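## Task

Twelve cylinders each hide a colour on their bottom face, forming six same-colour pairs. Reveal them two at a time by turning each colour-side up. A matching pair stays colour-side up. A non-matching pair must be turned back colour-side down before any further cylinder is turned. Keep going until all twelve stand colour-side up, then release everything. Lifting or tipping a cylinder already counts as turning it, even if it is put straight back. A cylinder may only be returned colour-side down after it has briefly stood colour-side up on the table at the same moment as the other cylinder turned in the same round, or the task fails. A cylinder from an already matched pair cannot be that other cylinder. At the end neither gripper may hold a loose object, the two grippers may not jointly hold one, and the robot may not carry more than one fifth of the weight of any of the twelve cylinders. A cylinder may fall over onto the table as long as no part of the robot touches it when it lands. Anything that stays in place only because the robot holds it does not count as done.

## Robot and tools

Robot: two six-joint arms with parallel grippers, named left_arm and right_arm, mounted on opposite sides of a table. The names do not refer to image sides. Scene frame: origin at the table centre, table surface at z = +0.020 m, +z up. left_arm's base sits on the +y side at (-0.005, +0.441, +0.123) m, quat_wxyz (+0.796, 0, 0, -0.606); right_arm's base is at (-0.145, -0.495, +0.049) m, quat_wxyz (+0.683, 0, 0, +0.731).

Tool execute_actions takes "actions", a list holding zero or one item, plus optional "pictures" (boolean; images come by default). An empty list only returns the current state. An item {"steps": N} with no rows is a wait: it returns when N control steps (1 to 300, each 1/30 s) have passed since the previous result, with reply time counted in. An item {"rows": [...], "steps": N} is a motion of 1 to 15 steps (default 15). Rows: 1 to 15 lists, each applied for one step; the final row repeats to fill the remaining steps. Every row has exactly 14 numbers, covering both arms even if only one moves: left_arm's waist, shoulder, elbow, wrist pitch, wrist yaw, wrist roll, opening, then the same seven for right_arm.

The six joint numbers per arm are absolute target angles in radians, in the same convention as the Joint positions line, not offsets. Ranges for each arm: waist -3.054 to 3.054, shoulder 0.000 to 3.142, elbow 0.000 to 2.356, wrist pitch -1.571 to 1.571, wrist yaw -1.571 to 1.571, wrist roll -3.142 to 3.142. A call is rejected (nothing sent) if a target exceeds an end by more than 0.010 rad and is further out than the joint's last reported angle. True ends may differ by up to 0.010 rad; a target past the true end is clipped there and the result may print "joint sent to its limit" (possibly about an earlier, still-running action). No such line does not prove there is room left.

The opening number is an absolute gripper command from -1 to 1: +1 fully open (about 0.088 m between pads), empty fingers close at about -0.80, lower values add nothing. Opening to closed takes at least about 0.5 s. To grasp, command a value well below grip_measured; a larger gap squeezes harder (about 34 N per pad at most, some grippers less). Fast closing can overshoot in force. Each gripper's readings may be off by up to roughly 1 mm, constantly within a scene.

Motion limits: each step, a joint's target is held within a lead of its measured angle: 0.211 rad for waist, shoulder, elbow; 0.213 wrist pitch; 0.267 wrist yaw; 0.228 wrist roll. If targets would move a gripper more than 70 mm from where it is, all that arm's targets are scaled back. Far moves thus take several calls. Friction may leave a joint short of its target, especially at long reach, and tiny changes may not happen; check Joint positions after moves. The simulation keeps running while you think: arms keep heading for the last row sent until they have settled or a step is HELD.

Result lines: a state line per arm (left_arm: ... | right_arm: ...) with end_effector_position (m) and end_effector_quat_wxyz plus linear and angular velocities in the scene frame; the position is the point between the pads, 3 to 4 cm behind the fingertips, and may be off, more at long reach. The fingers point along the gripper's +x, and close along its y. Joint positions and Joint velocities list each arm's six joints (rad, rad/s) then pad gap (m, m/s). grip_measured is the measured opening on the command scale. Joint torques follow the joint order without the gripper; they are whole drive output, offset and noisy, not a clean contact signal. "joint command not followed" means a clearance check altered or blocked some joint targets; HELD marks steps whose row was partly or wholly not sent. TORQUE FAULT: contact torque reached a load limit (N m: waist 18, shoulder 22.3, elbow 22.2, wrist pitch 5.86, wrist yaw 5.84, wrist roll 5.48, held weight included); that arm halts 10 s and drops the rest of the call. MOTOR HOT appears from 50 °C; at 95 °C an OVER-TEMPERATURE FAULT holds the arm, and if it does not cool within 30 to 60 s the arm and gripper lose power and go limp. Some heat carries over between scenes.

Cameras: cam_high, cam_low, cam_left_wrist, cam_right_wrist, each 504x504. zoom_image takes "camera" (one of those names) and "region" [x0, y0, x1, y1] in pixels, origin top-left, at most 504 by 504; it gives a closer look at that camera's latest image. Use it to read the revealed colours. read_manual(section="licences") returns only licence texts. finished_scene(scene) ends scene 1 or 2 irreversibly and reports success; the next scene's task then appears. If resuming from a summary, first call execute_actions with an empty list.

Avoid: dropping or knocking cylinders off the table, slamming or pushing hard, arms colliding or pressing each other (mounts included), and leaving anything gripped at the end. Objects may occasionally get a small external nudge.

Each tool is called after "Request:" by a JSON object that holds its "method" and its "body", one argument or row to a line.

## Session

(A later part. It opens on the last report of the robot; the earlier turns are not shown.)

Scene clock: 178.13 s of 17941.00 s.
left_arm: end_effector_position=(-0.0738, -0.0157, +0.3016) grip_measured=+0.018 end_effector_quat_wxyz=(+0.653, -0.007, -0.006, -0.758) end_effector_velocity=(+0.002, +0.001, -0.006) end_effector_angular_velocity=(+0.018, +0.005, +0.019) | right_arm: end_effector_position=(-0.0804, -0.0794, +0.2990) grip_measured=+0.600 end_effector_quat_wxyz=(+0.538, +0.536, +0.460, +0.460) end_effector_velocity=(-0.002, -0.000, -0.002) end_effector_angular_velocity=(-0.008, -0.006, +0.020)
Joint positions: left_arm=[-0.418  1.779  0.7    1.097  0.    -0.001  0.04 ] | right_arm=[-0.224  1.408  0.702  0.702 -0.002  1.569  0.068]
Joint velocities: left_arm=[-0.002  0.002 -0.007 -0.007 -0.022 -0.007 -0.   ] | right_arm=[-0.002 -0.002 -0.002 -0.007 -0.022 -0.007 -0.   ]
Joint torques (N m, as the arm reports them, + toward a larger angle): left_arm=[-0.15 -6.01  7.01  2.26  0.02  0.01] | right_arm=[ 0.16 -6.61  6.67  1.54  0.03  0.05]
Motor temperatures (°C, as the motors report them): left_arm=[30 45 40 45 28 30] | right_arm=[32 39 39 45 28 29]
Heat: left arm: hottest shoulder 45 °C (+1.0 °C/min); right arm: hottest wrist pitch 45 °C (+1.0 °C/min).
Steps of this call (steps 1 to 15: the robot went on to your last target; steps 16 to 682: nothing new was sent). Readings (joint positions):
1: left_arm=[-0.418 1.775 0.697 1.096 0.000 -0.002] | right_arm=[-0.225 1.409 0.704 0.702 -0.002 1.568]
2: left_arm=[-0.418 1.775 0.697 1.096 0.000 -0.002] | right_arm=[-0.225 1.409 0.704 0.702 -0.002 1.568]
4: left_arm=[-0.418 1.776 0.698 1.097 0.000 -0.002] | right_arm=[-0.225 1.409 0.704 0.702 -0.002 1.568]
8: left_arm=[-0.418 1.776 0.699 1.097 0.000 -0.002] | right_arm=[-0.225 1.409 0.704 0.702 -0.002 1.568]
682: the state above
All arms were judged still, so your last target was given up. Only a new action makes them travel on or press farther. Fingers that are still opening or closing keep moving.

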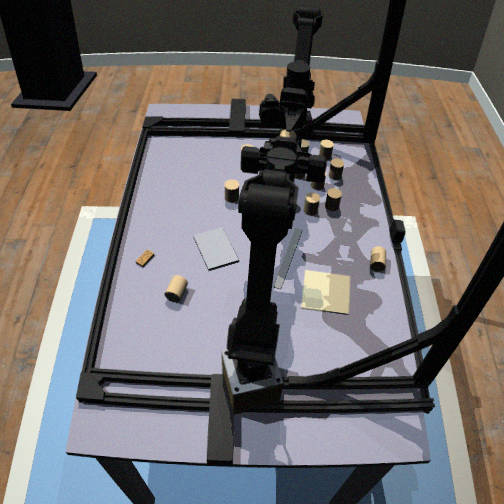

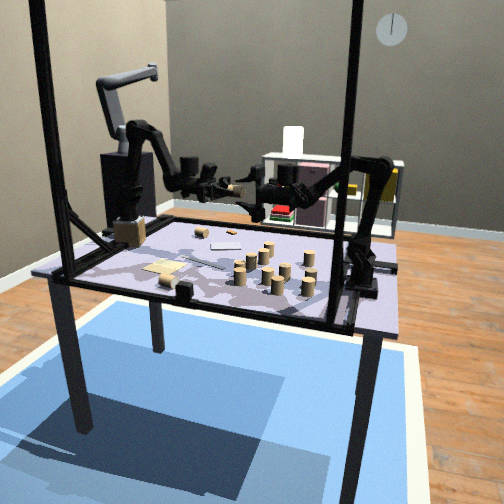

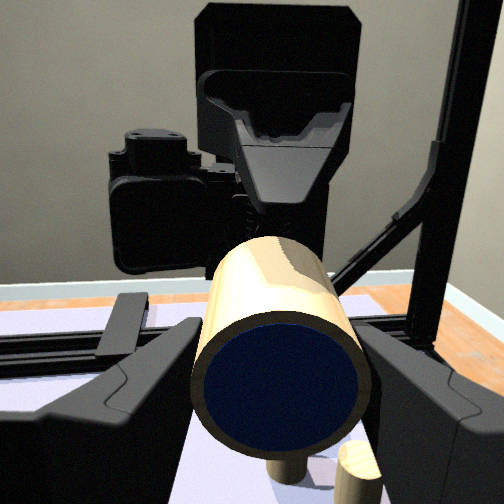

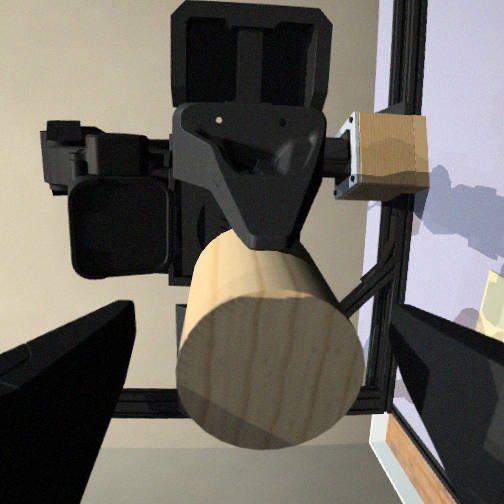

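Request:
{"method": "execute_actions", "body": {
  "actions": [
    {"rows":[[-0.42,1.783,0.708,1.1,0,0,-0.3,-0.222,1.404,0.697,0.704,0,1.571,0.45],[-0.42,1.783,0.708,1.1,0,0,-0.3,-0.222,1.404,0.697,0.704,0,1.571,0.35],[-0.42,1.783,0.708,1.1,0,0,-0.3,-0.222,1.404,0.697,0.704,0,1.571,0.25],[-0.42,1.783,0.708,1.1,0,0,-0.3,-0.222,1.404,0.697,0.704,0,1.571,0.2],[-0.42,1.783,0.708,1.1,0,0,-0.3,-0.222,1.404,0.697,0.704,0,1.571,0.15],[-0.42,1.783,0.708,1.1,0,0,-0.3,-0.222,1.404,0.697,0.704,0,1.571,0.1],[-0.42,1.783,0.708,1.1,0,0,-0.3,-0.222,1.404,0.697,0.704,0,1.571,0.06],[-0.42,1.783,0.708,1.1,0,0,-0.3,-0.222,1.404,0.697,0.704,0,1.571,0.03],[-0.42,1.783,0.708,1.1,0,0,-0.3,-0.222,1.404,0.697,0.704,0,1.571,-0.05],[-0.42,1.783,0.708,1.1,0,0,-0.3,-0.222,1.404,0.697,0.704,0,1.571,-0.15],[-0.42,1.783,0.708,1.1,0,0,-0.3,-0.222,1.404,0.697,0.704,0,1.571,-0.3]],"steps":14}
  ],
  "pictures": false
}}

Request:
{"method": "execute_actions", "body": {
  "actions": [
    {"rows":[[-0.42,1.783,0.708,1.1,0,0,0.6,-0.222,1.404,0.697,0.704,0,1.571,-0.3]],"steps":7}
  ],
  "pictures": false
}}

Request:
{"method": "execute_actions", "body": {
  "actions": [
    {"rows":[[-0.42,1.71,0.63,1.093,0,0,0.6,-0.222,1.404,0.697,0.704,0,1.571,-0.3],[-0.42,1.635,0.55,1.093,0,0,0.6,-0.222,1.404,0.697,0.704,0,1.571,-0.3],[-0.42,1.555,0.47,1.093,0,0,0.6,-0.222,1.404,0.697,0.704,0,1.571,-0.3],[-0.42,1.477,0.39,1.09,0,0,0.6,-0.222,1.404,0.697,0.704,0,1.571,-0.3]],"steps":9}
  ],
  "pictures": false
}}

Request:
{"method": "execute_actions", "body": {
  "actions": [
    {"rows":[[-0.42,1.0,0.5,0.5,0,0,0.6,-0.47,1.2,1.2,-1.244,0,0,-0.3]],"steps":15}
  ],
  "pictures": false
}}

Request:
{"method": "execute_actions", "body": {
  "actions": [
    {"rows":[[-0.42,1.0,0.5,0.5,0,0,0.6,-0.47,1.2,1.2,-1.244,0,0,-0.3]],"steps":10}
  ],
  "pictures": false
}}

Request:
{"method": "execute_actions", "body": {
  "actions": [
    {"rows":[[-0.42,1.0,0.5,0.5,0,0,0.6,-0.47,1.358,1.031,-1.244,0,0,-0.3]],"steps":14}
  ]
}}

Scene clock: 189.47 s of 17941.00 s.
left_arm: end_effector_position=(-0.0740, -0.0159, +0.3016) grip_measured=+0.018 end_effector_quat_wxyz=(+0.652, -0.007, -0.006, -0.758) end_effector_velocity=(+0.000, +0.000, -0.008) end_effector_angular_velocity=(+0.039, +0.016, -0.005) | right_arm: end_effector_position=(-0.0805, -0.0795, +0.2990) grip_measured=+0.006 end_effector_quat_wxyz=(+0.538, +0.536, +0.461, +0.460) end_effector_velocity=(+0.002, -0.001, +0.001) end_effector_angular_velocity=(+0.004, -0.023, +0.000)
Joint positions: left_arm=[-0.419  1.78   0.701  1.097  0.    -0.001  0.04 ] | right_arm=[-0.224  1.408  0.702  0.703 -0.002  1.569  0.039]
Joint velocities: left_arm=[ 0.002 -0.002 -0.002 -0.037  0.007 -0.022 -0.   ] | right_arm=[-0.007 -0.002 -0.002  0.007 -0.007 -0.022 -0.   ]
Joint torques (N m, as the arm reports them, + toward a larger angle): left_arm=[-0.16 -6.12  6.9   2.22  0.03  0.02] | right_arm=[ 0.17 -6.49  6.75  1.46  0.05  0.05]
Motor temperatures (°C, as the motors report them): left_arm=[30 46 40 45 28 30] | right_arm=[32 39 39 45 28 29]
Heat: left arm: hottest shoulder 46 °C (+2.0 °C/min); right arm: hottest wrist pitch 45 °C (+1.0 °C/min).
Steps of this call (steps 1 to 326: nothing new was sent; steps 327 to 340: all 14 steps of this action). Readings (joint positions):
327: left_arm=[-0.419 1.780 0.701 1.097 0.000 -0.001] | right_arm=[-0.224 1.408 0.702 0.702 -0.002 1.569]
328: left_arm=[-0.419 1.780 0.701 1.097 0.000 -0.001] | right_arm=[-0.224 1.408 0.702 0.702 -0.002 1.569]
330: left_arm=[-0.419 1.780 0.701 1.097 0.000 -0.001] | right_arm=[-0.224 1.408 0.702 0.702 -0.002 1.569]
334: left_arm=[-0.419 1.780 0.701 1.097 0.000 -0.001] | right_arm=[-0.224 1.408 0.702 0.702 -0.002 1.569]
340: the state above

Scene clock: 189.70 s of 17941.00 s.
left_arm: end_effector_position=(-0.0739, -0.0159, +0.3019) grip_measured=+0.506 end_effector_quat_wxyz=(+0.653, -0.008, -0.006, -0.758) end_effector_velocity=(-0.002, +0.000, +0.000) end_effector_angular_velocity=(+0.004, +0.007, -0.000) | right_arm: end_effector_position=(-0.0805, -0.0795, +0.2990) grip_measured=+0.006 end_effector_quat_wxyz=(+0.538, +0.536, +0.461, +0.460) end_effector_velocity=(-0.000, -0.001, -0.004) end_effector_angular_velocity=(-0.011, +0.009, +0.005)
Joint positions: left_arm=[-0.419  1.78   0.701  1.099 -0.    -0.001  0.064] | right_arm=[-0.224  1.408  0.702  0.703 -0.002  1.569  0.039]
Joint velocities: left_arm=[-0.007 -0.002  0.002 -0.007 -0.007 -0.007  0.176] | right_arm=[-0.002 -0.002 -0.007 -0.007 -0.007  0.007 -0.   ]
Joint torques (N m, as the arm reports them, + toward a larger angle): left_arm=[-0.16 -6.11  6.88  2.11  0.03  0.  ] | right_arm=[ 0.09 -6.51  6.73  1.48  0.04  0.04]
Motor temperatures (°C, as the motors report them): left_arm=[30 46 40 45 28 30] | right_arm=[32 39 39 45 28 29]
Heat: left arm: hottest shoulder 46 °C (+2.0 °C/min); right arm: hottest wrist pitch 45 °C (+1.0 °C/min).
Steps of this call (steps 1 to 7: all 7 steps of this action). Readings (joint positions):
1: left_arm=[-0.419 1.780 0.701 1.097 0.000 -0.001] | right_arm=[-0.224 1.408 0.702 0.703 -0.002 1.569]
2: left_arm=[-0.419 1.780 0.701 1.097 0.000 -0.001] | right_arm=[-0.224 1.408 0.702 0.703 -0.002 1.569]
4: left_arm=[-0.419 1.780 0.701 1.098 0.000 -0.001] | right_arm=[-0.224 1.408 0.702 0.703 -0.002 1.569]
7: the state above

Scene clock: 190.00 s of 17941.00 s.
left_arm: end_effector_position=(-0.0629, +0.0580, +0.3037) grip_measured=+0.598 end_effector_quat_wxyz=(+0.652, -0.004, -0.003, -0.758) end_effector_velocity=(+0.009, +0.059, -0.017) end_effector_angular_velocity=(+0.033, +0.003, +0.015) | right_arm: end_effector_position=(-0.0805, -0.0795, +0.2990) grip_measured=+0.006 end_effector_quat_wxyz=(+0.538, +0.536, +0.461, +0.460) end_effector_velocity=(+0.002, -0.000, -0.007) end_effector_angular_velocity=(-0.028, -0.003, -0.010)
Joint positions: left_arm=[-0.419  1.499  0.415  1.093  0.    -0.001  0.068] | right_arm=[-0.224  1.408  0.702  0.703 -0.002  1.569  0.039]
Joint velocities: left_arm=[-0.007 -0.198 -0.237  0.007 -0.022 -0.007  0.001] | right_arm=[-0.002  0.002 -0.002 -0.022  0.007 -0.007  0.   ]
Joint torques (N m, as the arm reports them, + toward a larger angle): left_arm=[-0.13 -4.93  5.49  1.85  0.04  0.01] | right_arm=[ 0.1  -6.49  6.67  1.48  0.06  0.03]
Motor temperatures (°C, as the motors report them): left_arm=[30 46 40 45 28 30] | right_arm=[32 39 39 45 28 29]
Heat: left arm: hottest shoulder 46 °C (+2.0 °C/min); right arm: hottest wrist pitch 45 °C (+1.0 °C/min).
Steps of this call (steps 1 to 9: all 9 steps of this action). Readings (joint positions):
1: left_arm=[-0.419 1.772 0.693 1.099 -0.000 -0.001] | right_arm=[-0.224 1.408 0.702 0.703 -0.002 1.569]
2: left_arm=[-0.419 1.748 0.665 1.095 0.000 -0.001] | right_arm=[-0.224 1.408 0.702 0.703 -0.002 1.569]
4: left_arm=[-0.419 1.648 0.557 1.092 0.000 -0.001] | right_arm=[-0.224 1.408 0.702 0.703 -0.002 1.569]
8: left_arm=[-0.419 1.507 0.424 1.093 0.000 -0.001] | right_arm=[-0.224 1.408 0.702 0.703 -0.002 1.569]
9: the state above

Scene clock: 190.50 s of 17941.00 s.
left_arm: end_effector_position=(-0.0561, +0.1032, +0.3827) grip_measured=+0.600 end_effector_quat_wxyz=(+0.652, +0.000, +0.001, -0.758) end_effector_velocity=(+0.000, +0.005, -0.002) end_effector_angular_velocity=(+0.023, +0.004, -0.005) | right_arm: end_effector_position=(+0.0043, -0.1385, +0.4565) grip_measured=+0.007 end_effector_quat_wxyz=(+0.761, +0.338, +0.223, +0.507) end_effector_velocity=(-0.033, -0.098, -0.120) end_effector_angular_velocity=(-1.854, -1.422, -0.019)
Joint positions: left_arm=[-0.419  1.011  0.501  0.508  0.    -0.001  0.068] | right_arm=[-0.466  1.195  1.187  0.011 -0.001  0.834  0.039]
Joint velocities: left_arm=[ 0.002 -0.032 -0.002 -0.051  0.007 -0.007 -0.   ] | right_arm=[-0.022 -0.271  0.379 -1.81  -0.007 -2.029 -0.   ]
Joint torques (N m, as the arm reports them, + toward a larger angle): left_arm=[-0.13 -3.71  7.66  1.93  0.03  0.01] | right_arm=[-0.19 -2.21  5.9   0.59 -0.01 -0.1 ]
Motor temperatures (°C, as the motors report them): left_arm=[30 46 40 45 28 30] | right_arm=[32 39 39 45 28 29]
Heat: left arm: hottest shoulder 46 °C (+2.0 °C/min); right arm: hottest wrist pitch 45 °C (+1.0 °C/min).
Steps of this call (steps 1 to 15: all 15 steps of this action). Readings (joint positions):
1: left_arm=[-0.419 1.463 0.423 1.032 0.000 -0.001] | right_arm=[-0.232 1.397 0.712 0.674 -0.009 1.548]
2: left_arm=[-0.419 1.416 0.434 0.950 0.000 -0.001] | right_arm=[-0.254 1.383 0.728 0.634 -0.010 1.516]
4: left_arm=[-0.419 1.302 0.462 0.840 0.000 -0.001] | right_arm=[-0.313 1.349 0.773 0.574 -0.006 1.451]
8: left_arm=[-0.419 1.073 0.498 0.619 0.000 -0.001] | right_arm=[-0.411 1.274 0.915 0.412 -0.002 1.280]
15: the state above

Scene clock: 190.83 s of 17941.00 s.
left_arm: end_effector_position=(-0.0560, +0.1040, +0.3828) grip_measured=+0.600 end_effector_quat_wxyz=(+0.652, +0.001, +0.002, -0.758) end_effector_velocity=(+0.000, +0.001, -0.005) end_effector_angular_velocity=(+0.021, -0.011, +0.005) | right_arm: end_effector_position=(-0.0107, -0.1756, +0.3323) grip_measured=+0.006 end_effector_quat_wxyz=(+0.805, -0.100, +0.297, +0.504) end_effector_velocity=(-0.093, -0.221, -0.339) end_effector_angular_velocity=(-2.392, -0.780, +1.180)
Joint positions: left_arm=[-0.419  1.006  0.501  0.502  0.    -0.001  0.068] | right_arm=[-0.467  1.199  1.201 -0.62  -0.001  0.169  0.039]
Joint velocities: left_arm=[-0.002 -0.002 -0.002 -0.022 -0.007  0.007 -0.   ] | right_arm=[-0.002  0.002 -0.002 -1.897 -0.007 -2.029 -0.002]
Joint torques (N m, as the arm reports them, + toward a larger angle): left_arm=[-0.13 -3.45  7.75  1.93  0.03  0.  ] | right_arm=[-0.21 -4.76  7.49  1.16 -0.01 -0.06]
Motor temperatures (°C, as the motors report them): left_arm=[30 46 40 45 28 30] | right_arm=[32 39 39 45 28 29]
Heat: left arm: hottest shoulder 46 °C (+2.0 °C/min); right arm: hottest wrist pitch 45 °C (+1.0 °C/min).
Steps of this call (steps 1 to 10: all 10 steps of this action). Readings (joint positions):
1: left_arm=[-0.419 1.010 0.501 0.507 0.000 -0.001] | right_arm=[-0.466 1.189 1.196 -0.050 -0.001 0.768]
2: left_arm=[-0.419 1.008 0.501 0.506 0.000 -0.001] | right_arm=[-0.467 1.187 1.200 -0.112 -0.001 0.701]
4: left_arm=[-0.419 1.006 0.501 0.504 0.000 -0.001] | right_arm=[-0.467 1.189 1.201 -0.243 -0.001 0.568]
8: left_arm=[-0.419 1.006 0.501 0.502 0.000 -0.001] | right_arm=[-0.467 1.199 1.201 -0.495 -0.001 0.302]
10: the state above

Scene clock: 191.30 s of 17941.00 s.
left_arm: end_effector_position=(-0.0560, +0.1040, +0.3828) grip_measured=+0.600 end_effector_quat_wxyz=(+0.652, +0.001, +0.002, -0.758) end_effector_velocity=(+0.002, +0.000, -0.005) end_effector_angular_velocity=(+0.023, +0.004, +0.010) | right_arm: end_effector_position=(-0.0592, -0.2907, +0.1691) grip_measured=+0.004 end_effector_quat_wxyz=(+0.598, -0.384, +0.582, +0.395) end_effector_velocity=(-0.029, -0.064, -0.004) end_effector_angular_velocity=(-0.291, +0.145, +0.045)
Joint positions: left_arm=[-0.419  1.006  0.501  0.502  0.    -0.001  0.068] | right_arm=[-0.467  1.36   1.027 -1.209 -0.001  0.005  0.039]
Joint velocities: left_arm=[ 0.002 -0.002 -0.002 -0.022 -0.007 -0.007 -0.001] | right_arm=[-0.007  0.002 -0.007 -0.315 -0.022 -0.051  0.   ]
Joint torques (N m, as the arm reports them, + toward a larger angle): left_arm=[-0.16 -3.49  7.73  1.91  0.03  0.  ] | right_arm=[-0.23 -5.09  6.84 -0.1  -0.02 -0.05]
Motor temperatures (°C, as the motors report them): left_arm=[30 46 40 45 28 30] | right_arm=[32 39 39 45 28 29]
Heat: left arm: hottest shoulder 46 °C (+2.0 °C/min); right arm: hottest wrist pitch 45 °C (+1.0 °C/min).
Steps of this call (steps 1 to 14: all 14 steps of this action). Readings (joint positions):
1: left_arm=[-0.419 1.006 0.501 0.502 0.000 -0.001] | right_arm=[-0.467 1.206 1.190 -0.658 -0.001 0.134]
2: left_arm=[-0.419 1.006 0.501 0.502 0.000 -0.001] | right_arm=[-0.467 1.215 1.175 -0.682 -0.001 0.117]
4: left_arm=[-0.419 1.006 0.501 0.502 0.000 -0.001] | right_arm=[-0.467 1.251 1.142 -0.754 -0.001 0.080]
8: left_arm=[-0.419 1.006 0.501 0.502 0.000 -0.001] | right_arm=[-0.467 1.336 1.060 -0.979 -0.001 0.024]
14: the state above

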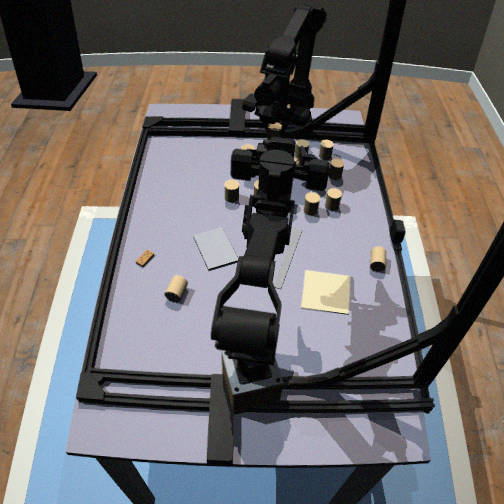

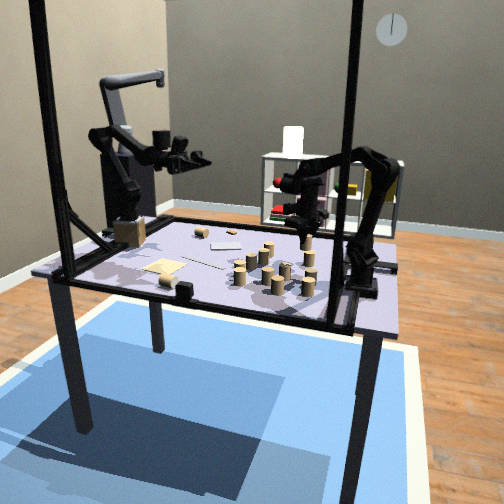

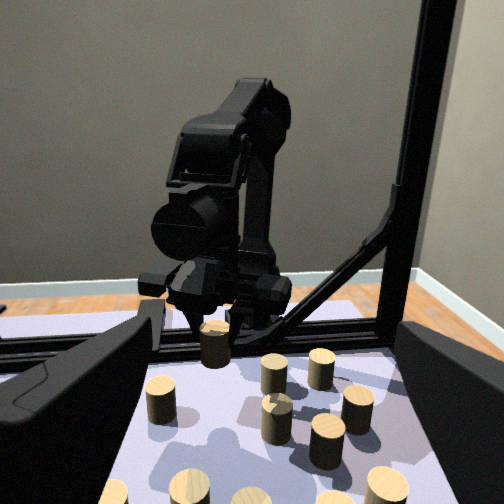

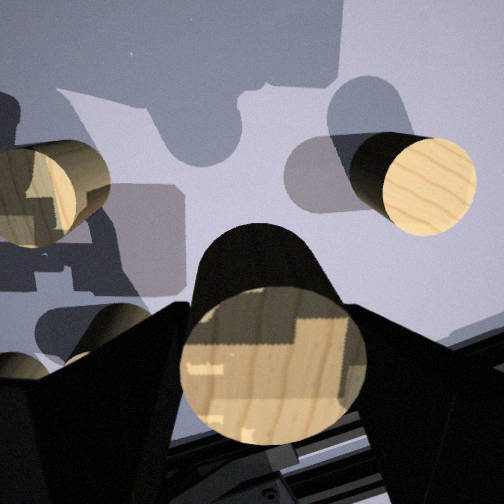

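Descend, release, lift, go to d (r.262, w-.107).

Request:
{"method": "execute_actions", "body": {
  "actions": [
    {"rows":[[-0.42,1.0,0.5,0.5,0,0,0.6,-0.47,1.366,0.995,-1.2,0,0,-0.3],[-0.42,1.0,0.5,0.5,0,0,0.6,-0.47,1.374,0.96,-1.156,0,0,-0.3],[-0.42,1.0,0.5,0.5,0,0,0.6,-0.47,1.382,0.925,-1.112,0,0,-0.3],[-0.42,1.0,0.5,0.5,0,0,0.6,-0.47,1.391,0.89,-1.068,0,0,-0.3],[-0.42,1.0,0.5,0.5,0,0,0.6,-0.47,1.40,0.854,-1.025,0,0,-0.3],[-0.42,1.0,0.5,0.5,0,0,0.6,-0.47,1.414,0.83,-0.988,0,0,-0.3],[-0.42,1.0,0.5,0.5,0,0,0.6,-0.47,1.428,0.806,-0.952,0,0,-0.3],[-0.42,1.0,0.5,0.5,0,0,0.6,-0.47,1.441,0.785,-0.92,0,0,-0.3],[-0.42,1.0,0.5,0.5,0,0,0.6,-0.47,1.453,0.767,-0.895,0,0,-0.3],[-0.42,1.0,0.5,0.5,0,0,0.6,-0.47,1.461,0.754,-0.877,0,0,-0.3],[-0.42,1.0,0.5,0.5,0,0,0.6,-0.47,1.467,0.745,-0.864,0,0,-0.3]],"steps":15}
  ],
  "pictures": false
}}

Request:
{"method": "execute_actions", "body": {
  "actions": [
    {"rows":[[-0.42,1.0,0.5,0.5,0,0,0.6,-0.47,1.467,0.745,-0.864,0,0,-0.3],[-0.42,1.0,0.5,0.5,0,0,0.6,-0.47,1.467,0.745,-0.864,0,0,-0.3],[-0.42,1.0,0.5,0.5,0,0,0.6,-0.47,1.467,0.745,-0.864,0,0,-0.3],[-0.42,1.0,0.5,0.5,0,0,0.6,-0.47,1.467,0.745,-0.864,0,0,0],[-0.42,1.0,0.5,0.5,0,0,0.6,-0.47,1.467,0.745,-0.864,0,0,0.1],[-0.42,1.0,0.5,0.5,0,0,0.6,-0.47,1.467,0.745,-0.864,0,0,0.2],[-0.42,1.0,0.5,0.5,0,0,0.6,-0.47,1.467,0.745,-0.864,0,0,0.3]],"steps":10}
  ],
  "pictures": false
}}

Request:
{"method": "execute_actions", "body": {
  "actions": [
    {"rows":[[-0.42,1.0,0.5,0.5,0,0,0.6,-0.47,1.441,0.785,-0.92,0,0,0.3],[-0.42,1.0,0.5,0.5,0,0,0.6,-0.47,1.414,0.83,-0.988,0,0,0.3],[-0.42,1.0,0.5,0.5,0,0,0.6,-0.47,1.391,0.89,-1.068,0,0,0.3],[-0.42,1.0,0.5,0.5,0,0,0.6,-0.47,1.374,0.96,-1.156,0,0,0.3],[-0.42,1.0,0.5,0.5,0,0,0.6,-0.47,1.358,1.031,-1.244,0,0,0.3]],"steps":9}
  ],
  "pictures": false
}}

Request:
{"method": "execute_actions", "body": {
  "actions": [
    {"rows":[[-0.42,1.0,0.5,0.5,0,0,0.6,-0.105,1.537,1.2,-1.234,0,0,0.3]],"steps":13}
  ],
  "pictures": false
}}

Request:
{"method": "execute_actions", "body": {
  "actions": [
    {"rows":[[-0.42,1.0,0.5,0.5,0,0,0.6,-0.105,1.55,1.14,-1.16,0,0,0.3],[-0.42,1.0,0.5,0.5,0,0,0.6,-0.105,1.565,1.08,-1.08,0,0,0.3],[-0.42,1.0,0.5,0.5,0,0,0.6,-0.105,1.581,1.017,-1.005,0,0,0.3]],"steps":13}
  ]
}}

Scene clock: 200.67 s of 17941.00 s.
left_arm: end_effector_position=(-0.0560, +0.1042, +0.3828) grip_measured=+0.600 end_effector_quat_wxyz=(+0.652, +0.001, +0.002, -0.758) end_effector_velocity=(-0.003, +0.000, -0.004) end_effector_angular_velocity=(+0.013, +0.005, -0.005) | right_arm: end_effector_position=(-0.0628, -0.2993, +0.0835) grip_measured=+0.003 end_effector_quat_wxyz=(+0.585, -0.393, +0.594, +0.387) end_effector_velocity=(+0.000, +0.002, -0.014) end_effector_angular_velocity=(+0.032, -0.006, -0.010)
Joint positions: left_arm=[-0.419  1.005  0.5    0.502  0.    -0.001  0.068] | right_arm=[-0.468  1.459  0.753 -0.88  -0.001  0.003  0.039]
Joint velocities: left_arm=[-0.012  0.002 -0.002 -0.007 -0.007 -0.007 -0.   ] | right_arm=[-0.002  0.007 -0.056  0.095 -0.007  0.007 -0.   ]
Joint torques (N m, as the arm reports them, + toward a larger angle): left_arm=[-0.12 -3.43  7.77  1.91  0.02  0.01] | right_arm=[-0.26 -4.2   5.28  0.36 -0.04 -0.07]
Motor temperatures (°C, as the motors report them): left_arm=[30 45 41 45 28 30] | right_arm=[32 39 39 43 28 29]
Heat: left arm: hottest shoulder 45 °C (+0.0 °C/min); right arm: hottest wrist pitch 43 °C (-2.0 °C/min).
Steps of this call (steps 1 to 30: the robot went on to your last target; steps 31 to 266: nothing new was sent; steps 267 to 281: all 15 steps of this action). Readings (joint positions):
267: left_arm=[-0.419 1.005 0.500 0.502 0.000 -0.001] | right_arm=[-0.468 1.359 1.024 -1.236 -0.001 0.003]
268: left_arm=[-0.419 1.005 0.500 0.502 0.000 -0.001] | right_arm=[-0.468 1.359 1.014 -1.214 -0.001 0.003]
270: left_arm=[-0.419 1.005 0.500 0.502 0.000 -0.001] | right_arm=[-0.468 1.362 0.973 -1.148 -0.001 0.003]
274: left_arm=[-0.419 1.005 0.500 0.502 0.000 -0.001] | right_arm=[-0.468 1.402 0.854 -1.006 -0.001 0.003]
281: the state above

Scene clock: 201.00 s of 17941.00 s.
left_arm: end_effector_position=(-0.0560, +0.1042, +0.3828) grip_measured=+0.600 end_effector_quat_wxyz=(+0.652, +0.001, +0.002, -0.758) end_effector_velocity=(+0.000, +0.001, -0.007) end_effector_angular_velocity=(+0.028, +0.003, +0.005) | right_arm: end_effector_position=(-0.0617, -0.2966, +0.0833) grip_measured=+0.230 end_effector_quat_wxyz=(+0.589, -0.390, +0.591, +0.390) end_effector_velocity=(-0.004, -0.008, -0.000) end_effector_angular_velocity=(-0.031, +0.021, +0.005)
Joint positions: left_arm=[-0.419  1.005  0.5    0.502  0.    -0.001  0.068] | right_arm=[-0.468  1.459  0.753 -0.866 -0.001  0.003  0.05 ]
Joint velocities: left_arm=[-0.002 -0.002 -0.007 -0.022 -0.007 -0.007 -0.   ] | right_arm=[-0.002 -0.002 -0.002 -0.037 -0.007 -0.007  0.038]
Joint torques (N m, as the arm reports them, + toward a larger angle): left_arm=[-0.13 -3.41  7.78  1.91  0.03  0.  ] | right_arm=[-0.26 -4.04  4.93  0.24  0.   -0.07]
Motor temperatures (°C, as the motors report them): left_arm=[30 44 41 45 28 30] | right_arm=[32 39 39 43 28 29]
Heat: left arm: hottest wrist pitch 45 °C (+0.0 °C/min); right arm: hottest wrist pitch 43 °C (-2.0 °C/min).
Steps of this call (steps 1 to 10: all 10 steps of this action). Readings (joint positions):
1: left_arm=[-0.419 1.005 0.500 0.502 0.000 -0.001] | right_arm=[-0.468 1.459 0.753 -0.876 -0.001 0.003]
2: left_arm=[-0.419 1.005 0.500 0.502 0.000 -0.001] | right_arm=[-0.468 1.459 0.753 -0.872 -0.001 0.003]
4: left_arm=[-0.419 1.005 0.500 0.502 0.000 -0.001] | right_arm=[-0.468 1.459 0.753 -0.868 -0.001 0.003]
8: left_arm=[-0.419 1.005 0.500 0.502 0.000 -0.001] | right_arm=[-0.468 1.459 0.753 -0.866 -0.001 0.003]
10: the state above

Scene clock: 201.30 s of 17941.00 s.
left_arm: end_effector_position=(-0.0560, +0.1042, +0.3828) grip_measured=+0.600 end_effector_quat_wxyz=(+0.652, +0.001, +0.002, -0.758) end_effector_velocity=(-0.002, +0.001, -0.002) end_effector_angular_velocity=(+0.011, +0.021, -0.010) | right_arm: end_effector_position=(-0.0595, -0.2916, +0.1649) grip_measured=+0.298 end_effector_quat_wxyz=(+0.596, -0.386, +0.584, +0.394) end_effector_velocity=(-0.005, -0.012, +0.158) end_effector_angular_velocity=(+0.154, -0.057, -0.010)
Joint positions: left_arm=[-0.419  1.005  0.5    0.502  0.    -0.001  0.068] | right_arm=[-0.468  1.364  1.014 -1.2   -0.001  0.003  0.054]
Joint velocities: left_arm=[-0.002 -0.002 -0.002 -0.007  0.007 -0.022  0.   ] | right_arm=[-0.002 -0.261  0.422 -0.52  -0.007  0.007  0.001]
Joint torques (N m, as the arm reports them, + toward a larger angle): left_arm=[-0.11 -3.41  7.79  1.91  0.03  0.  ] | right_arm=[-0.15 -3.4   4.47 -0.2  -0.03 -0.06]
Motor temperatures (°C, as the motors report them): left_arm=[30 44 41 45 28 30] | right_arm=[32 39 39 43 28 29]
Heat: left arm: hottest wrist pitch 45 °C (+0.0 °C/min); right arm: hottest wrist pitch 43 °C (-2.0 °C/min).
Steps of this call (steps 1 to 9: all 9 steps of this action). Readings (joint positions):
1: left_arm=[-0.419 1.005 0.500 0.502 0.000 -0.001] | right_arm=[-0.468 1.459 0.755 -0.874 -0.001 0.003]
2: left_arm=[-0.419 1.005 0.500 0.502 0.000 -0.001] | right_arm=[-0.468 1.457 0.767 -0.907 -0.001 0.003]
4: left_arm=[-0.419 1.005 0.500 0.502 0.000 -0.001] | right_arm=[-0.468 1.438 0.822 -1.014 -0.001 0.003]
8: left_arm=[-0.419 1.005 0.500 0.502 0.000 -0.001] | right_arm=[-0.468 1.375 0.994 -1.180 -0.001 0.003]
9: the state above

Scene clock: 201.73 s of 17941.00 s.
left_arm: end_effector_position=(-0.0560, +0.1042, +0.3828) grip_measured=+0.600 end_effector_quat_wxyz=(+0.652, +0.001, +0.002, -0.758) end_effector_velocity=(+0.000, +0.001, -0.002) end_effector_angular_velocity=(+0.008, +0.006, +0.005) | right_arm: end_effector_position=(-0.1351, -0.2358, +0.1738) grip_measured=+0.300 end_effector_quat_wxyz=(+0.511, -0.488, +0.511, +0.490) end_effector_velocity=(-0.004, +0.003, +0.004) end_effector_angular_velocity=(+0.008, +0.022, -0.005)
Joint positions: left_arm=[-0.419  1.005  0.5    0.502  0.    -0.001  0.068] | right_arm=[-0.11   1.525  1.189 -1.232 -0.003  0.002  0.054]
Joint velocities: left_arm=[-0.002 -0.002 -0.002 -0.007 -0.007 -0.007  0.   ] | right_arm=[ 0.002  0.002  0.017 -0.007 -0.022  0.007  0.   ]
Joint torques (N m, as the arm reports them, + toward a larger angle): left_arm=[-0.12 -3.43  7.78  1.92  0.03  0.01] | right_arm=[ 0.06 -4.79  7.26 -0.04  0.04 -0.06]
Motor temperatures (°C, as the motors report them): left_arm=[30 44 41 45 28 30] | right_arm=[32 39 39 43 28 29]
Heat: left arm: hottest wrist pitch 45 °C (+0.0 °C/min); right arm: hottest wrist pitch 43 °C (-2.0 °C/min).
Steps of this call (steps 1 to 13: all 13 steps of this action). Readings (joint positions):
1: left_arm=[-0.419 1.005 0.500 0.502 0.000 -0.001] | right_arm=[-0.446 1.382 1.047 -1.232 0.012 0.003]
2: left_arm=[-0.419 1.005 0.500 0.502 0.000 -0.001] | right_arm=[-0.390 1.417 1.090 -1.237 0.012 0.002]
4: left_arm=[-0.419 1.005 0.500 0.502 0.000 -0.001] | right_arm=[-0.269 1.488 1.159 -1.211 0.005 0.002]
8: left_arm=[-0.419 1.005 0.500 0.502 0.000 -0.001] | right_arm=[-0.120 1.525 1.181 -1.232 -0.005 0.002]
13: the state above

Scene clock: 202.17 s of 17941.00 s.
left_arm: end_effector_position=(-0.0560, +0.1042, +0.3828) grip_measured=+0.600 end_effector_quat_wxyz=(+0.652, +0.001, +0.002, -0.758) end_effector_velocity=(+0.004, -0.000, +0.000) end_effector_angular_velocity=(+0.003, +0.007, +0.015) | right_arm: end_effector_position=(-0.1354, -0.2328, +0.1191) grip_measured=+0.300 end_effector_quat_wxyz=(+0.510, -0.488, +0.510, +0.491) end_effector_velocity=(+0.001, -0.009, -0.001) end_effector_angular_velocity=(-0.042, -0.006, +0.005)
Joint positions: left_arm=[-0.419  1.005  0.5    0.502  0.    -0.001  0.068] | right_arm=[-0.108  1.58   1.021 -1.009 -0.002  0.002  0.054]
Joint velocities: left_arm=[ 0.007 -0.002  0.002 -0.007 -0.007 -0.007  0.   ] | right_arm=[-0.002  0.002 -0.002 -0.037  0.007 -0.007 -0.   ]
Joint torques (N m, as the arm reports them, + toward a larger angle): left_arm=[-0.14 -3.41  7.78  1.92  0.02  0.01] | right_arm=[ 0.21 -6.25  5.66  0.18  0.03 -0.05]
Motor temperatures (°C, as the motors report them): left_arm=[30 44 41 45 28 30] | right_arm=[32 39 39 43 28 29]
Heat: left arm: hottest wrist pitch 45 °C (+0.0 °C/min); right arm: hottest wrist pitch 43 °C (-2.0 °C/min).
Steps of this call (steps 1 to 13: all 13 steps of this action). Readings (joint positions):
1: left_arm=[-0.419 1.005 0.500 0.502 0.000 -0.001] | right_arm=[-0.109 1.526 1.184 -1.221 -0.002 0.002]
2: left_arm=[-0.419 1.005 0.500 0.502 0.000 -0.001] | right_arm=[-0.109 1.526 1.167 -1.180 -0.002 0.002]
4: left_arm=[-0.419 1.005 0.500 0.502 0.000 -0.001] | right_arm=[-0.108 1.537 1.107 -1.083 -0.002 0.002]
8: left_arm=[-0.419 1.005 0.500 0.502 0.000 -0.001] | right_arm=[-0.108 1.578 1.028 -1.029 -0.002 0.002]
13: the state above

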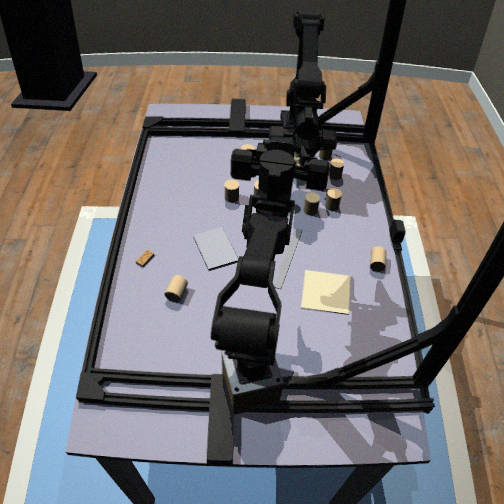

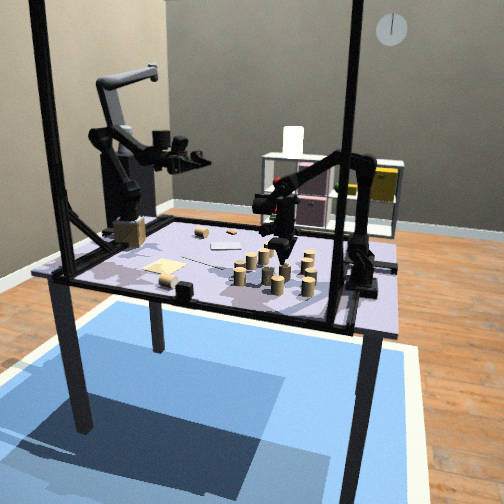

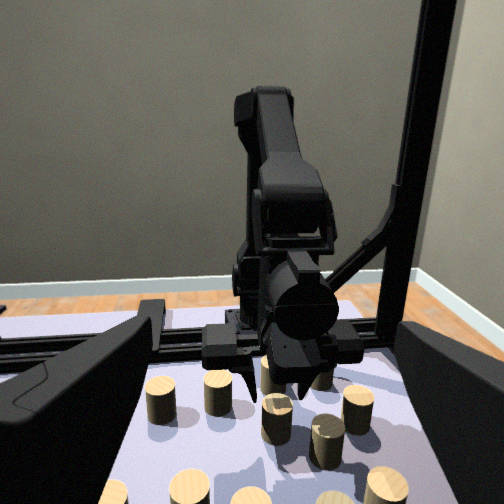

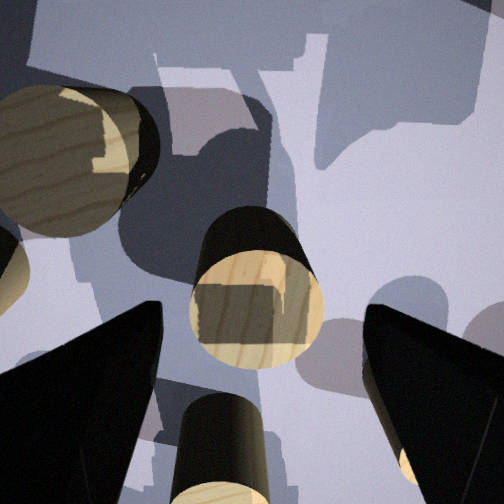

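Good. Grasp and hand over.

Request:
{"method": "execute_actions", "body": {
  "actions": [
    {"rows":[[-0.42,1.0,0.5,0.5,0,0,0.6,-0.105,1.598,0.993,-0.97,0,0,0.3],[-0.42,1.0,0.5,0.5,0,0,0.6,-0.105,1.615,0.97,-0.933,0,0,0.3],[-0.42,1.0,0.5,0.5,0,0,0.6,-0.105,1.632,0.947,-0.897,0,0,0.3],[-0.42,1.0,0.5,0.5,0,0,0.6,-0.105,1.647,0.923,-0.863,0,0,0.3]],"steps":12}
  ],
  "pictures": false
}}

Request:
{"method": "execute_actions", "body": {
  "actions": [
    {"rows":[[-0.42,1.0,0.5,0.5,0,0,0.6,-0.105,1.647,0.923,-0.863,0,0,0.22],[-0.42,1.0,0.5,0.5,0,0,0.6,-0.105,1.647,0.923,-0.863,0,0,0.15],[-0.42,1.0,0.5,0.5,0,0,0.6,-0.105,1.647,0.923,-0.863,0,0,0.1],[-0.42,1.0,0.5,0.5,0,0,0.6,-0.105,1.647,0.923,-0.863,0,0,0.06],[-0.42,1.0,0.5,0.5,0,0,0.6,-0.105,1.647,0.923,-0.863,0,0,0.03],[-0.42,1.0,0.5,0.5,0,0,0.6,-0.105,1.647,0.923,-0.863,0,0,-0.05],[-0.42,1.0,0.5,0.5,0,0,0.6,-0.105,1.647,0.923,-0.863,0,0,-0.15],[-0.42,1.0,0.5,0.5,0,0,0.6,-0.105,1.647,0.923,-0.863,0,0,-0.3]],"steps":11}
  ],
  "pictures": false
}}

Request:
{"method": "execute_actions", "body": {
  "actions": [
    {"rows":[[-0.42,1.0,0.5,0.5,0,0,0.6,-0.105,1.615,0.97,-0.933,0,0,-0.3],[-0.42,1.0,0.5,0.5,0,0,0.6,-0.105,1.581,1.017,-1.005,0,0,-0.3],[-0.42,1.0,0.5,0.5,0,0,0.6,-0.105,1.565,1.08,-1.08,0,0,-0.3],[-0.42,1.0,0.5,0.5,0,0,0.6,-0.105,1.55,1.14,-1.16,0,0,-0.3],[-0.42,1.0,0.5,0.5,0,0,0.6,-0.105,1.537,1.2,-1.234,0,0,-0.3]],"steps":10}
  ],
  "pictures": false
}}

Request:
{"method": "execute_actions", "body": {
  "actions": [
    {"rows":[[-0.42,1.0,0.5,0.5,0,0,0.6,-0.226,1.3,1.3,0,0,1.571,-0.3]],"steps":15}
  ],
  "pictures": false
}}

Request:
{"method": "execute_actions", "body": {
  "actions": [
    {"rows":[[-0.42,1.477,0.39,1.09,0,0,0.6,-0.226,1.404,0.70,0.704,0,1.571,-0.3]],"steps":15}
  ],
  "pictures": false
}}

Request:
{"method": "execute_actions", "body": {
  "actions": [
    {"rows":[[-0.42,1.477,0.39,1.09,0,0,0.6,-0.226,1.404,0.70,0.704,0,1.571,-0.3]],"steps":10}
  ],
  "pictures": false
}}

Request:
{"method": "execute_actions", "body": {
  "actions": [
    {"rows":[[-0.42,1.53,0.44,1.093,0,0,0.6,-0.226,1.404,0.70,0.704,0,1.571,-0.3],[-0.42,1.58,0.495,1.093,0,0,0.6,-0.226,1.404,0.70,0.704,0,1.571,-0.3],[-0.42,1.635,0.55,1.093,0,0,0.6,-0.226,1.404,0.70,0.704,0,1.571,-0.3],[-0.42,1.69,0.60,1.093,0,0,0.6,-0.226,1.404,0.70,0.704,0,1.571,-0.3],[-0.42,1.74,0.655,1.093,0,0,0.6,-0.226,1.404,0.70,0.704,0,1.571,-0.3],[-0.42,1.783,0.708,1.093,0,0,0.6,-0.226,1.404,0.70,0.704,0,1.571,-0.3]],"steps":15}
  ]
}}

Scene clock: 214.47 s of 17941.00 s.
left_arm: end_effector_position=(-0.0560, +0.1042, +0.3830) grip_measured=+0.600 end_effector_quat_wxyz=(+0.652, +0.001, +0.001, -0.758) end_effector_velocity=(-0.002, +0.001, -0.002) end_effector_angular_velocity=(+0.008, +0.006, -0.010) | right_arm: end_effector_position=(-0.1355, -0.2345, +0.0828) grip_measured=+0.300 end_effector_quat_wxyz=(+0.507, -0.491, +0.513, +0.488) end_effector_velocity=(+0.000, +0.012, -0.001) end_effector_angular_velocity=(+0.061, +0.005, +0.005)
Joint positions: left_arm=[-0.419  1.005  0.5    0.502  0.    -0.001  0.068] | right_arm=[-0.108  1.641  0.927 -0.867 -0.002  0.002  0.054]
Joint velocities: left_arm=[-0.002 -0.002 -0.002 -0.007  0.007 -0.007  0.   ] | right_arm=[-0.002 -0.002 -0.007  0.066 -0.007 -0.007 -0.   ]
Joint torques (N m, as the arm reports them, + toward a larger angle): left_arm=[-0.11 -3.37  7.76  1.92  0.03  0.01] | right_arm=[ 0.18 -5.55  5.3   0.12  0.05 -0.05]
Motor temperatures (°C, as the motors report them): left_arm=[30 43 41 45 28 30] | right_arm=[32 39 38 42 28 29]
Heat: left arm: hottest wrist pitch 45 °C (+1.0 °C/min); right arm: hottest wrist pitch 42 °C (-1.0 °C/min).
Steps of this call (steps 1 to 15: the robot went on to your last target; steps 16 to 90: nothing new was sent; then 8.90 s passed at rest; steps 91 to 102: all 12 steps of this action). Readings (joint positions):
91: left_arm=[-0.419 1.005 0.500 0.502 0.000 -0.001] | right_arm=[-0.108 1.580 1.019 -1.001 -0.002 0.002]
92: left_arm=[-0.419 1.005 0.500 0.502 0.000 -0.001] | right_arm=[-0.108 1.581 1.011 -0.982 -0.002 0.002]
94: left_arm=[-0.419 1.005 0.500 0.502 0.000 -0.001] | right_arm=[-0.108 1.596 0.985 -0.928 -0.002 0.002]
98: left_arm=[-0.419 1.005 0.500 0.502 0.000 -0.001] | right_arm=[-0.108 1.636 0.935 -0.882 -0.002 0.002]
102: the state above

Scene clock: 214.83 s of 17941.00 s.
left_arm: end_effector_position=(-0.0560, +0.1042, +0.3830) grip_measured=+0.600 end_effector_quat_wxyz=(+0.652, +0.001, +0.001, -0.758) end_effector_velocity=(+0.000, +0.001, -0.002) end_effector_angular_velocity=(+0.008, +0.006, +0.005) | right_arm: end_effector_position=(-0.1355, -0.2341, +0.0828) grip_measured=+0.003 end_effector_quat_wxyz=(+0.508, -0.491, +0.513, +0.488) end_effector_velocity=(-0.000, +0.006, +0.001) end_effector_angular_velocity=(+0.027, +0.006, +0.005)
Joint positions: left_arm=[-0.419  1.005  0.5    0.502  0.    -0.001  0.068] | right_arm=[-0.107  1.641  0.927 -0.865 -0.002  0.002  0.039]
Joint velocities: left_arm=[-0.002 -0.002 -0.002 -0.007 -0.007 -0.007 -0.   ] | right_arm=[-0.002 -0.002  0.002  0.022 -0.007 -0.007 -0.   ]
Joint torques (N m, as the arm reports them, + toward a larger angle): left_arm=[-0.15 -3.37  7.76  1.92  0.03  0.01] | right_arm=[ 0.19 -5.63  5.18  0.21  0.05 -0.05]
Motor temperatures (°C, as the motors report them): left_arm=[30 43 41 45 28 30] | right_arm=[32 39 38 42 28 29]
Heat: left arm: hottest wrist pitch 45 °C (+1.0 °C/min); right arm: hottest wrist pitch 42 °C (-1.0 °C/min).
Steps of this call (steps 1 to 11: all 11 steps of this action). Readings (joint positions):
1: left_arm=[-0.419 1.005 0.500 0.502 0.000 -0.001] | right_arm=[-0.108 1.641 0.927 -0.866 -0.002 0.002]
2: left_arm=[-0.419 1.005 0.500 0.502 0.000 -0.001] | right_arm=[-0.108 1.641 0.927 -0.866 -0.002 0.002]
4: left_arm=[-0.419 1.005 0.500 0.502 0.000 -0.001] | right_arm=[-0.108 1.641 0.927 -0.866 -0.002 0.002]
8: left_arm=[-0.419 1.005 0.500 0.502 0.000 -0.001] | right_arm=[-0.107 1.641 0.927 -0.865 -0.002 0.002]
11: the state above

Scene clock: 215.17 s of 17941.00 s.
left_arm: end_effector_position=(-0.0560, +0.1042, +0.3830) grip_measured=+0.600 end_effector_quat_wxyz=(+0.652, +0.001, +0.001, -0.758) end_effector_velocity=(+0.002, -0.001, -0.004) end_effector_angular_velocity=(+0.013, +0.005, +0.020) | right_arm: end_effector_position=(-0.1353, -0.2295, +0.1719) grip_measured=+0.003 end_effector_quat_wxyz=(+0.514, -0.484, +0.506, +0.495) end_effector_velocity=(-0.002, -0.034, +0.070) end_effector_angular_velocity=(-0.046, +0.009, -0.010)
Joint positions: left_arm=[-0.419  1.005  0.5    0.502  0.    -0.001  0.068] | right_arm=[-0.107  1.537  1.192 -1.208 -0.002  0.002  0.039]
Joint velocities: left_arm=[-0.002  0.002 -0.002 -0.007 -0.022 -0.007 -0.   ] | right_arm=[-0.002 -0.12   0.164 -0.33  -0.007  0.007 -0.   ]
Joint torques (N m, as the arm reports them, + toward a larger angle): left_arm=[-0.13 -3.39  7.75  1.91  0.03  0.02] | right_arm=[ 0.18 -5.17  5.55 -0.05  0.02 -0.04]
Motor temperatures (°C, as the motors report them): left_arm=[30 43 41 45 28 30] | right_arm=[32 39 38 42 28 29]
Heat: left arm: hottest wrist pitch 45 °C (+1.0 °C/min); right arm: hottest wrist pitch 42 °C (-1.0 °C/min).
Steps of this call (steps 1 to 10: all 10 steps of this action). Readings (joint positions):
1: left_arm=[-0.419 1.005 0.500 0.502 0.000 -0.001] | right_arm=[-0.107 1.641 0.932 -0.875 -0.002 0.002]
2: left_arm=[-0.419 1.005 0.500 0.502 0.000 -0.001] | right_arm=[-0.107 1.637 0.946 -0.912 -0.002 0.002]
4: left_arm=[-0.419 1.005 0.500 0.502 0.000 -0.001] | right_arm=[-0.107 1.619 1.005 -1.024 -0.002 0.002]
8: left_arm=[-0.419 1.005 0.500 0.502 0.000 -0.001] | right_arm=[-0.107 1.555 1.165 -1.177 -0.002 0.002]
10: the state above

Scene clock: 215.67 s of 17941.00 s.
left_arm: end_effector_position=(-0.0560, +0.1042, +0.3830) grip_measured=+0.600 end_effector_quat_wxyz=(+0.652, +0.001, +0.001, -0.758) end_effector_velocity=(+0.000, +0.000, +0.000) end_effector_angular_velocity=(+0.003, +0.007, +0.005) | right_arm: end_effector_position=(-0.0844, -0.1030, +0.3790) grip_measured=+0.003 end_effector_quat_wxyz=(+0.729, +0.198, +0.409, +0.512) end_effector_velocity=(+0.024, +0.153, +0.368) end_effector_angular_velocity=(+2.083, +1.498, -0.765)
Joint positions: left_arm=[-0.419  1.005  0.5    0.502  0.    -0.001  0.068] | right_arm=[-0.223  1.305  1.295 -0.394 -0.001  0.877  0.039]
Joint velocities: left_arm=[-0.002 -0.002  0.002 -0.007 -0.007 -0.007  0.   ] | right_arm=[-0.002 -0.007 -0.002  1.824 -0.007  1.956 -0.   ]
Joint torques (N m, as the arm reports them, + toward a larger angle): left_arm=[-0.14 -3.4   7.78  1.92  0.03  0.  ] | right_arm=[-0.24 -6.21  8.04  1.78  0.    0.07]
Motor temperatures (°C, as the motors report them): left_arm=[30 43 41 45 28 30] | right_arm=[32 39 39 42 28 29]
Heat: left arm: hottest wrist pitch 45 °C (+1.0 °C/min); right arm: hottest wrist pitch 42 °C (-1.0 °C/min).
Steps of this call (steps 1 to 15: all 15 steps of this action). Readings (joint positions):
1: left_arm=[-0.419 1.005 0.500 0.502 0.000 -0.001] | right_arm=[-0.114 1.516 1.199 -1.191 -0.006 0.035]
2: left_arm=[-0.419 1.005 0.500 0.502 0.000 -0.001] | right_arm=[-0.132 1.496 1.201 -1.145 -0.006 0.080]
4: left_arm=[-0.419 1.005 0.500 0.502 0.000 -0.001] | right_arm=[-0.171 1.439 1.227 -1.055 -0.003 0.172]
8: left_arm=[-0.419 1.005 0.500 0.502 0.000 -0.001] | right_arm=[-0.215 1.334 1.279 -0.825 -0.001 0.413]
15: the state above

Scene clock: 216.17 s of 17941.00 s.
left_arm: end_effector_position=(-0.0618, +0.0653, +0.3023) grip_measured=+0.600 end_effector_quat_wxyz=(+0.652, -0.001, -0.000, -0.758) end_effector_velocity=(-0.003, -0.004, -0.008) end_effector_angular_velocity=(+0.001, -0.008, -0.010) | right_arm: end_effector_position=(-0.0816, -0.0857, +0.2419) grip_measured=+0.003 end_effector_quat_wxyz=(+0.596, +0.468, +0.521, +0.392) end_effector_velocity=(+0.015, +0.096, +0.382) end_effector_angular_velocity=(+1.868, -0.111, -0.042)
Joint positions: left_arm=[-0.419  1.466  0.388  1.079  0.    -0.001  0.068] | right_arm=[-0.223  1.417  0.698  0.462 -0.001  1.552  0.039]
Joint velocities: left_arm=[-0.002  0.056  0.002  0.051  0.007  0.007 -0.   ] | right_arm=[-0.002 -0.002 -0.051  1.912 -0.007  0.183  0.   ]
Joint torques (N m, as the arm reports them, + toward a larger angle): left_arm=[-0.12 -3.81  6.29  2.23  0.03  0.  ] | right_arm=[-0.25 -7.56  8.18  2.14  0.02  0.04]
Motor temperatures (°C, as the motors report them): left_arm=[30 43 41 45 28 30] | right_arm=[32 39 39 42 28 29]
Heat: left arm: hottest wrist pitch 45 °C (+1.0 °C/min); right arm: hottest wrist pitch 42 °C (-1.0 °C/min).
Steps of this call (steps 1 to 15: all 15 steps of this action). Readings (joint positions):
1: left_arm=[-0.419 1.033 0.485 0.555 -0.000 -0.001] | right_arm=[-0.223 1.312 1.276 -0.325 -0.001 0.931]
2: left_arm=[-0.419 1.079 0.470 0.636 0.000 -0.001] | right_arm=[-0.223 1.314 1.249 -0.269 -0.001 0.982]
4: left_arm=[-0.419 1.197 0.439 0.746 0.000 -0.001] | right_arm=[-0.223 1.327 1.173 -0.173 -0.001 1.087]
8: left_arm=[-0.419 1.422 0.394 0.965 0.000 -0.001] | right_arm=[-0.223 1.389 0.951 0.057 -0.001 1.337]
15: the state above

Scene clock: 216.50 s of 17941.00 s.
left_arm: end_effector_position=(-0.0619, +0.0650, +0.3025) grip_measured=+0.600 end_effector_quat_wxyz=(+0.652, -0.002, -0.001, -0.758) end_effector_velocity=(-0.002, +0.001, -0.003) end_effector_angular_velocity=(+0.013, +0.005, -0.000) | right_arm: end_effector_position=(-0.0806, -0.0796, +0.2971) grip_measured=+0.003 end_effector_quat_wxyz=(+0.540, +0.534, +0.462, +0.458) end_effector_velocity=(-0.000, +0.000, +0.026) end_effector_angular_velocity=(+0.112, -0.025, +0.005)
Joint positions: left_arm=[-0.419  1.47   0.388  1.087  0.    -0.001  0.068] | right_arm=[-0.223  1.408  0.701  0.696 -0.001  1.567  0.039]
Joint velocities: left_arm=[-0.007  0.002 -0.002 -0.007 -0.007 -0.007 -0.   ] | right_arm=[-0.002 -0.002  0.002  0.11  -0.007 -0.007  0.   ]
Joint torques (N m, as the arm reports them, + toward a larger angle): left_arm=[-0.14 -3.84  6.26  2.2   0.03  0.  ] | right_arm=[-0.25 -6.46  7.18  1.59  0.02  0.08]
Motor temperatures (°C, as the motors report them): left_arm=[30 43 41 45 28 30] | right_arm=[32 39 39 42 28 29]
Heat: left arm: hottest wrist pitch 45 °C (+1.0 °C/min); right arm: hottest wrist pitch 42 °C (-2.0 °C/min).
Steps of this call (steps 1 to 10: all 10 steps of this action). Readings (joint positions):
1: left_arm=[-0.419 1.468 0.388 1.081 0.000 -0.001] | right_arm=[-0.223 1.417 0.698 0.527 -0.001 1.557]
2: left_arm=[-0.419 1.469 0.388 1.083 0.000 -0.001] | right_arm=[-0.223 1.415 0.698 0.586 -0.001 1.560]
4: left_arm=[-0.419 1.470 0.388 1.086 0.000 -0.001] | right_arm=[-0.223 1.409 0.701 0.650 -0.001 1.564]
8: left_arm=[-0.419 1.470 0.388 1.087 0.000 -0.001] | right_arm=[-0.223 1.408 0.701 0.686 -0.001 1.567]
10: the state above

Scene clock: 217.00 s of 17941.00 s.
left_arm: end_effector_position=(-0.0738, -0.0147, +0.3018) grip_measured=+0.600 end_effector_quat_wxyz=(+0.652, -0.006, -0.005, -0.758) end_effector_velocity=(-0.004, -0.008, +0.010) end_effector_angular_velocity=(-0.030, +0.012, -0.010) | right_arm: end_effector_position=(-0.0806, -0.0796, +0.2982) grip_measured=+0.003 end_effector_quat_wxyz=(+0.539, +0.535, +0.461, +0.459) end_effector_velocity=(-0.000, -0.001, +0.001) end_effector_angular_velocity=(+0.006, -0.008, +0.005)
Joint positions: left_arm=[-0.419  1.773  0.697  1.091  0.    -0.001  0.068] | right_arm=[-0.223  1.408  0.701  0.701 -0.001  1.568  0.039]
Joint velocities: left_arm=[-0.002  0.017  0.042  0.007  0.007 -0.007 -0.   ] | right_arm=[-0.002 -0.002 -0.002  0.007 -0.007 -0.007  0.   ]
Joint torques (N m, as the arm reports them, + toward a larger angle): left_arm=[-0.12 -5.57  7.03  2.14  0.03  0.01] | right_arm=[-0.21 -6.55  7.08  1.66  0.02  0.05]
Motor temperatures (°C, as the motors report them): left_arm=[30 43 41 45 28 30] | right_arm=[32 39 39 42 28 29]
Heat: left arm: hottest wrist pitch 45 °C (+1.0 °C/min); right arm: hottest wrist pitch 42 °C (-2.0 °C/min).
Steps of this call (steps 1 to 15: all 15 steps of this action). Readings (joint positions):
1: left_arm=[-0.419 1.478 0.394 1.090 0.000 -0.001] | right_arm=[-0.223 1.408 0.701 0.698 -0.001 1.567]
2: left_arm=[-0.419 1.498 0.412 1.091 0.000 -0.001] | right_arm=[-0.223 1.408 0.701 0.699 -0.001 1.567]
4: left_arm=[-0.419 1.573 0.486 1.091 0.000 -0.001] | right_arm=[-0.223 1.408 0.701 0.699 -0.001 1.568]
8: left_arm=[-0.419 1.734 0.655 1.091 0.000 -0.001] | right_arm=[-0.223 1.408 0.701 0.701 -0.001 1.568]
15: the state above

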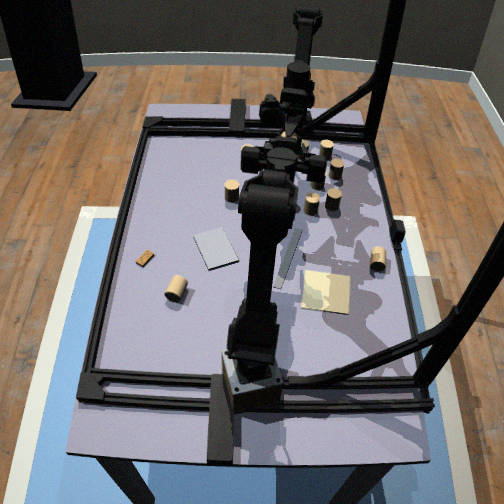

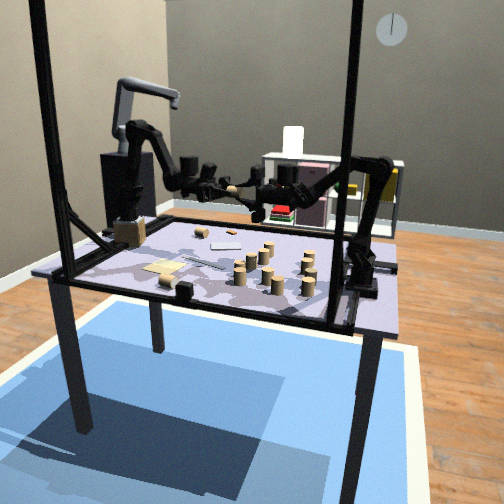

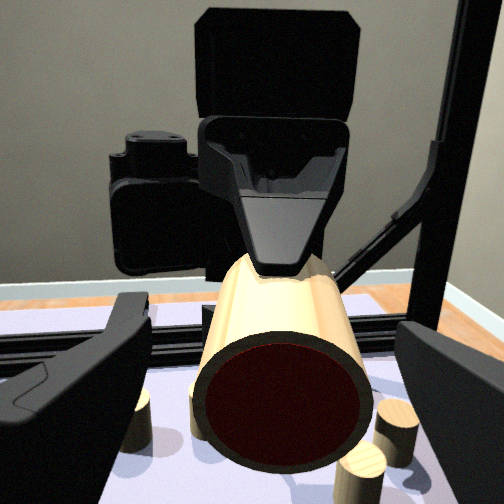

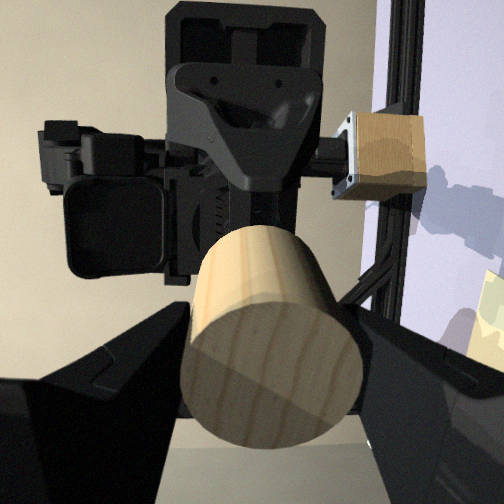

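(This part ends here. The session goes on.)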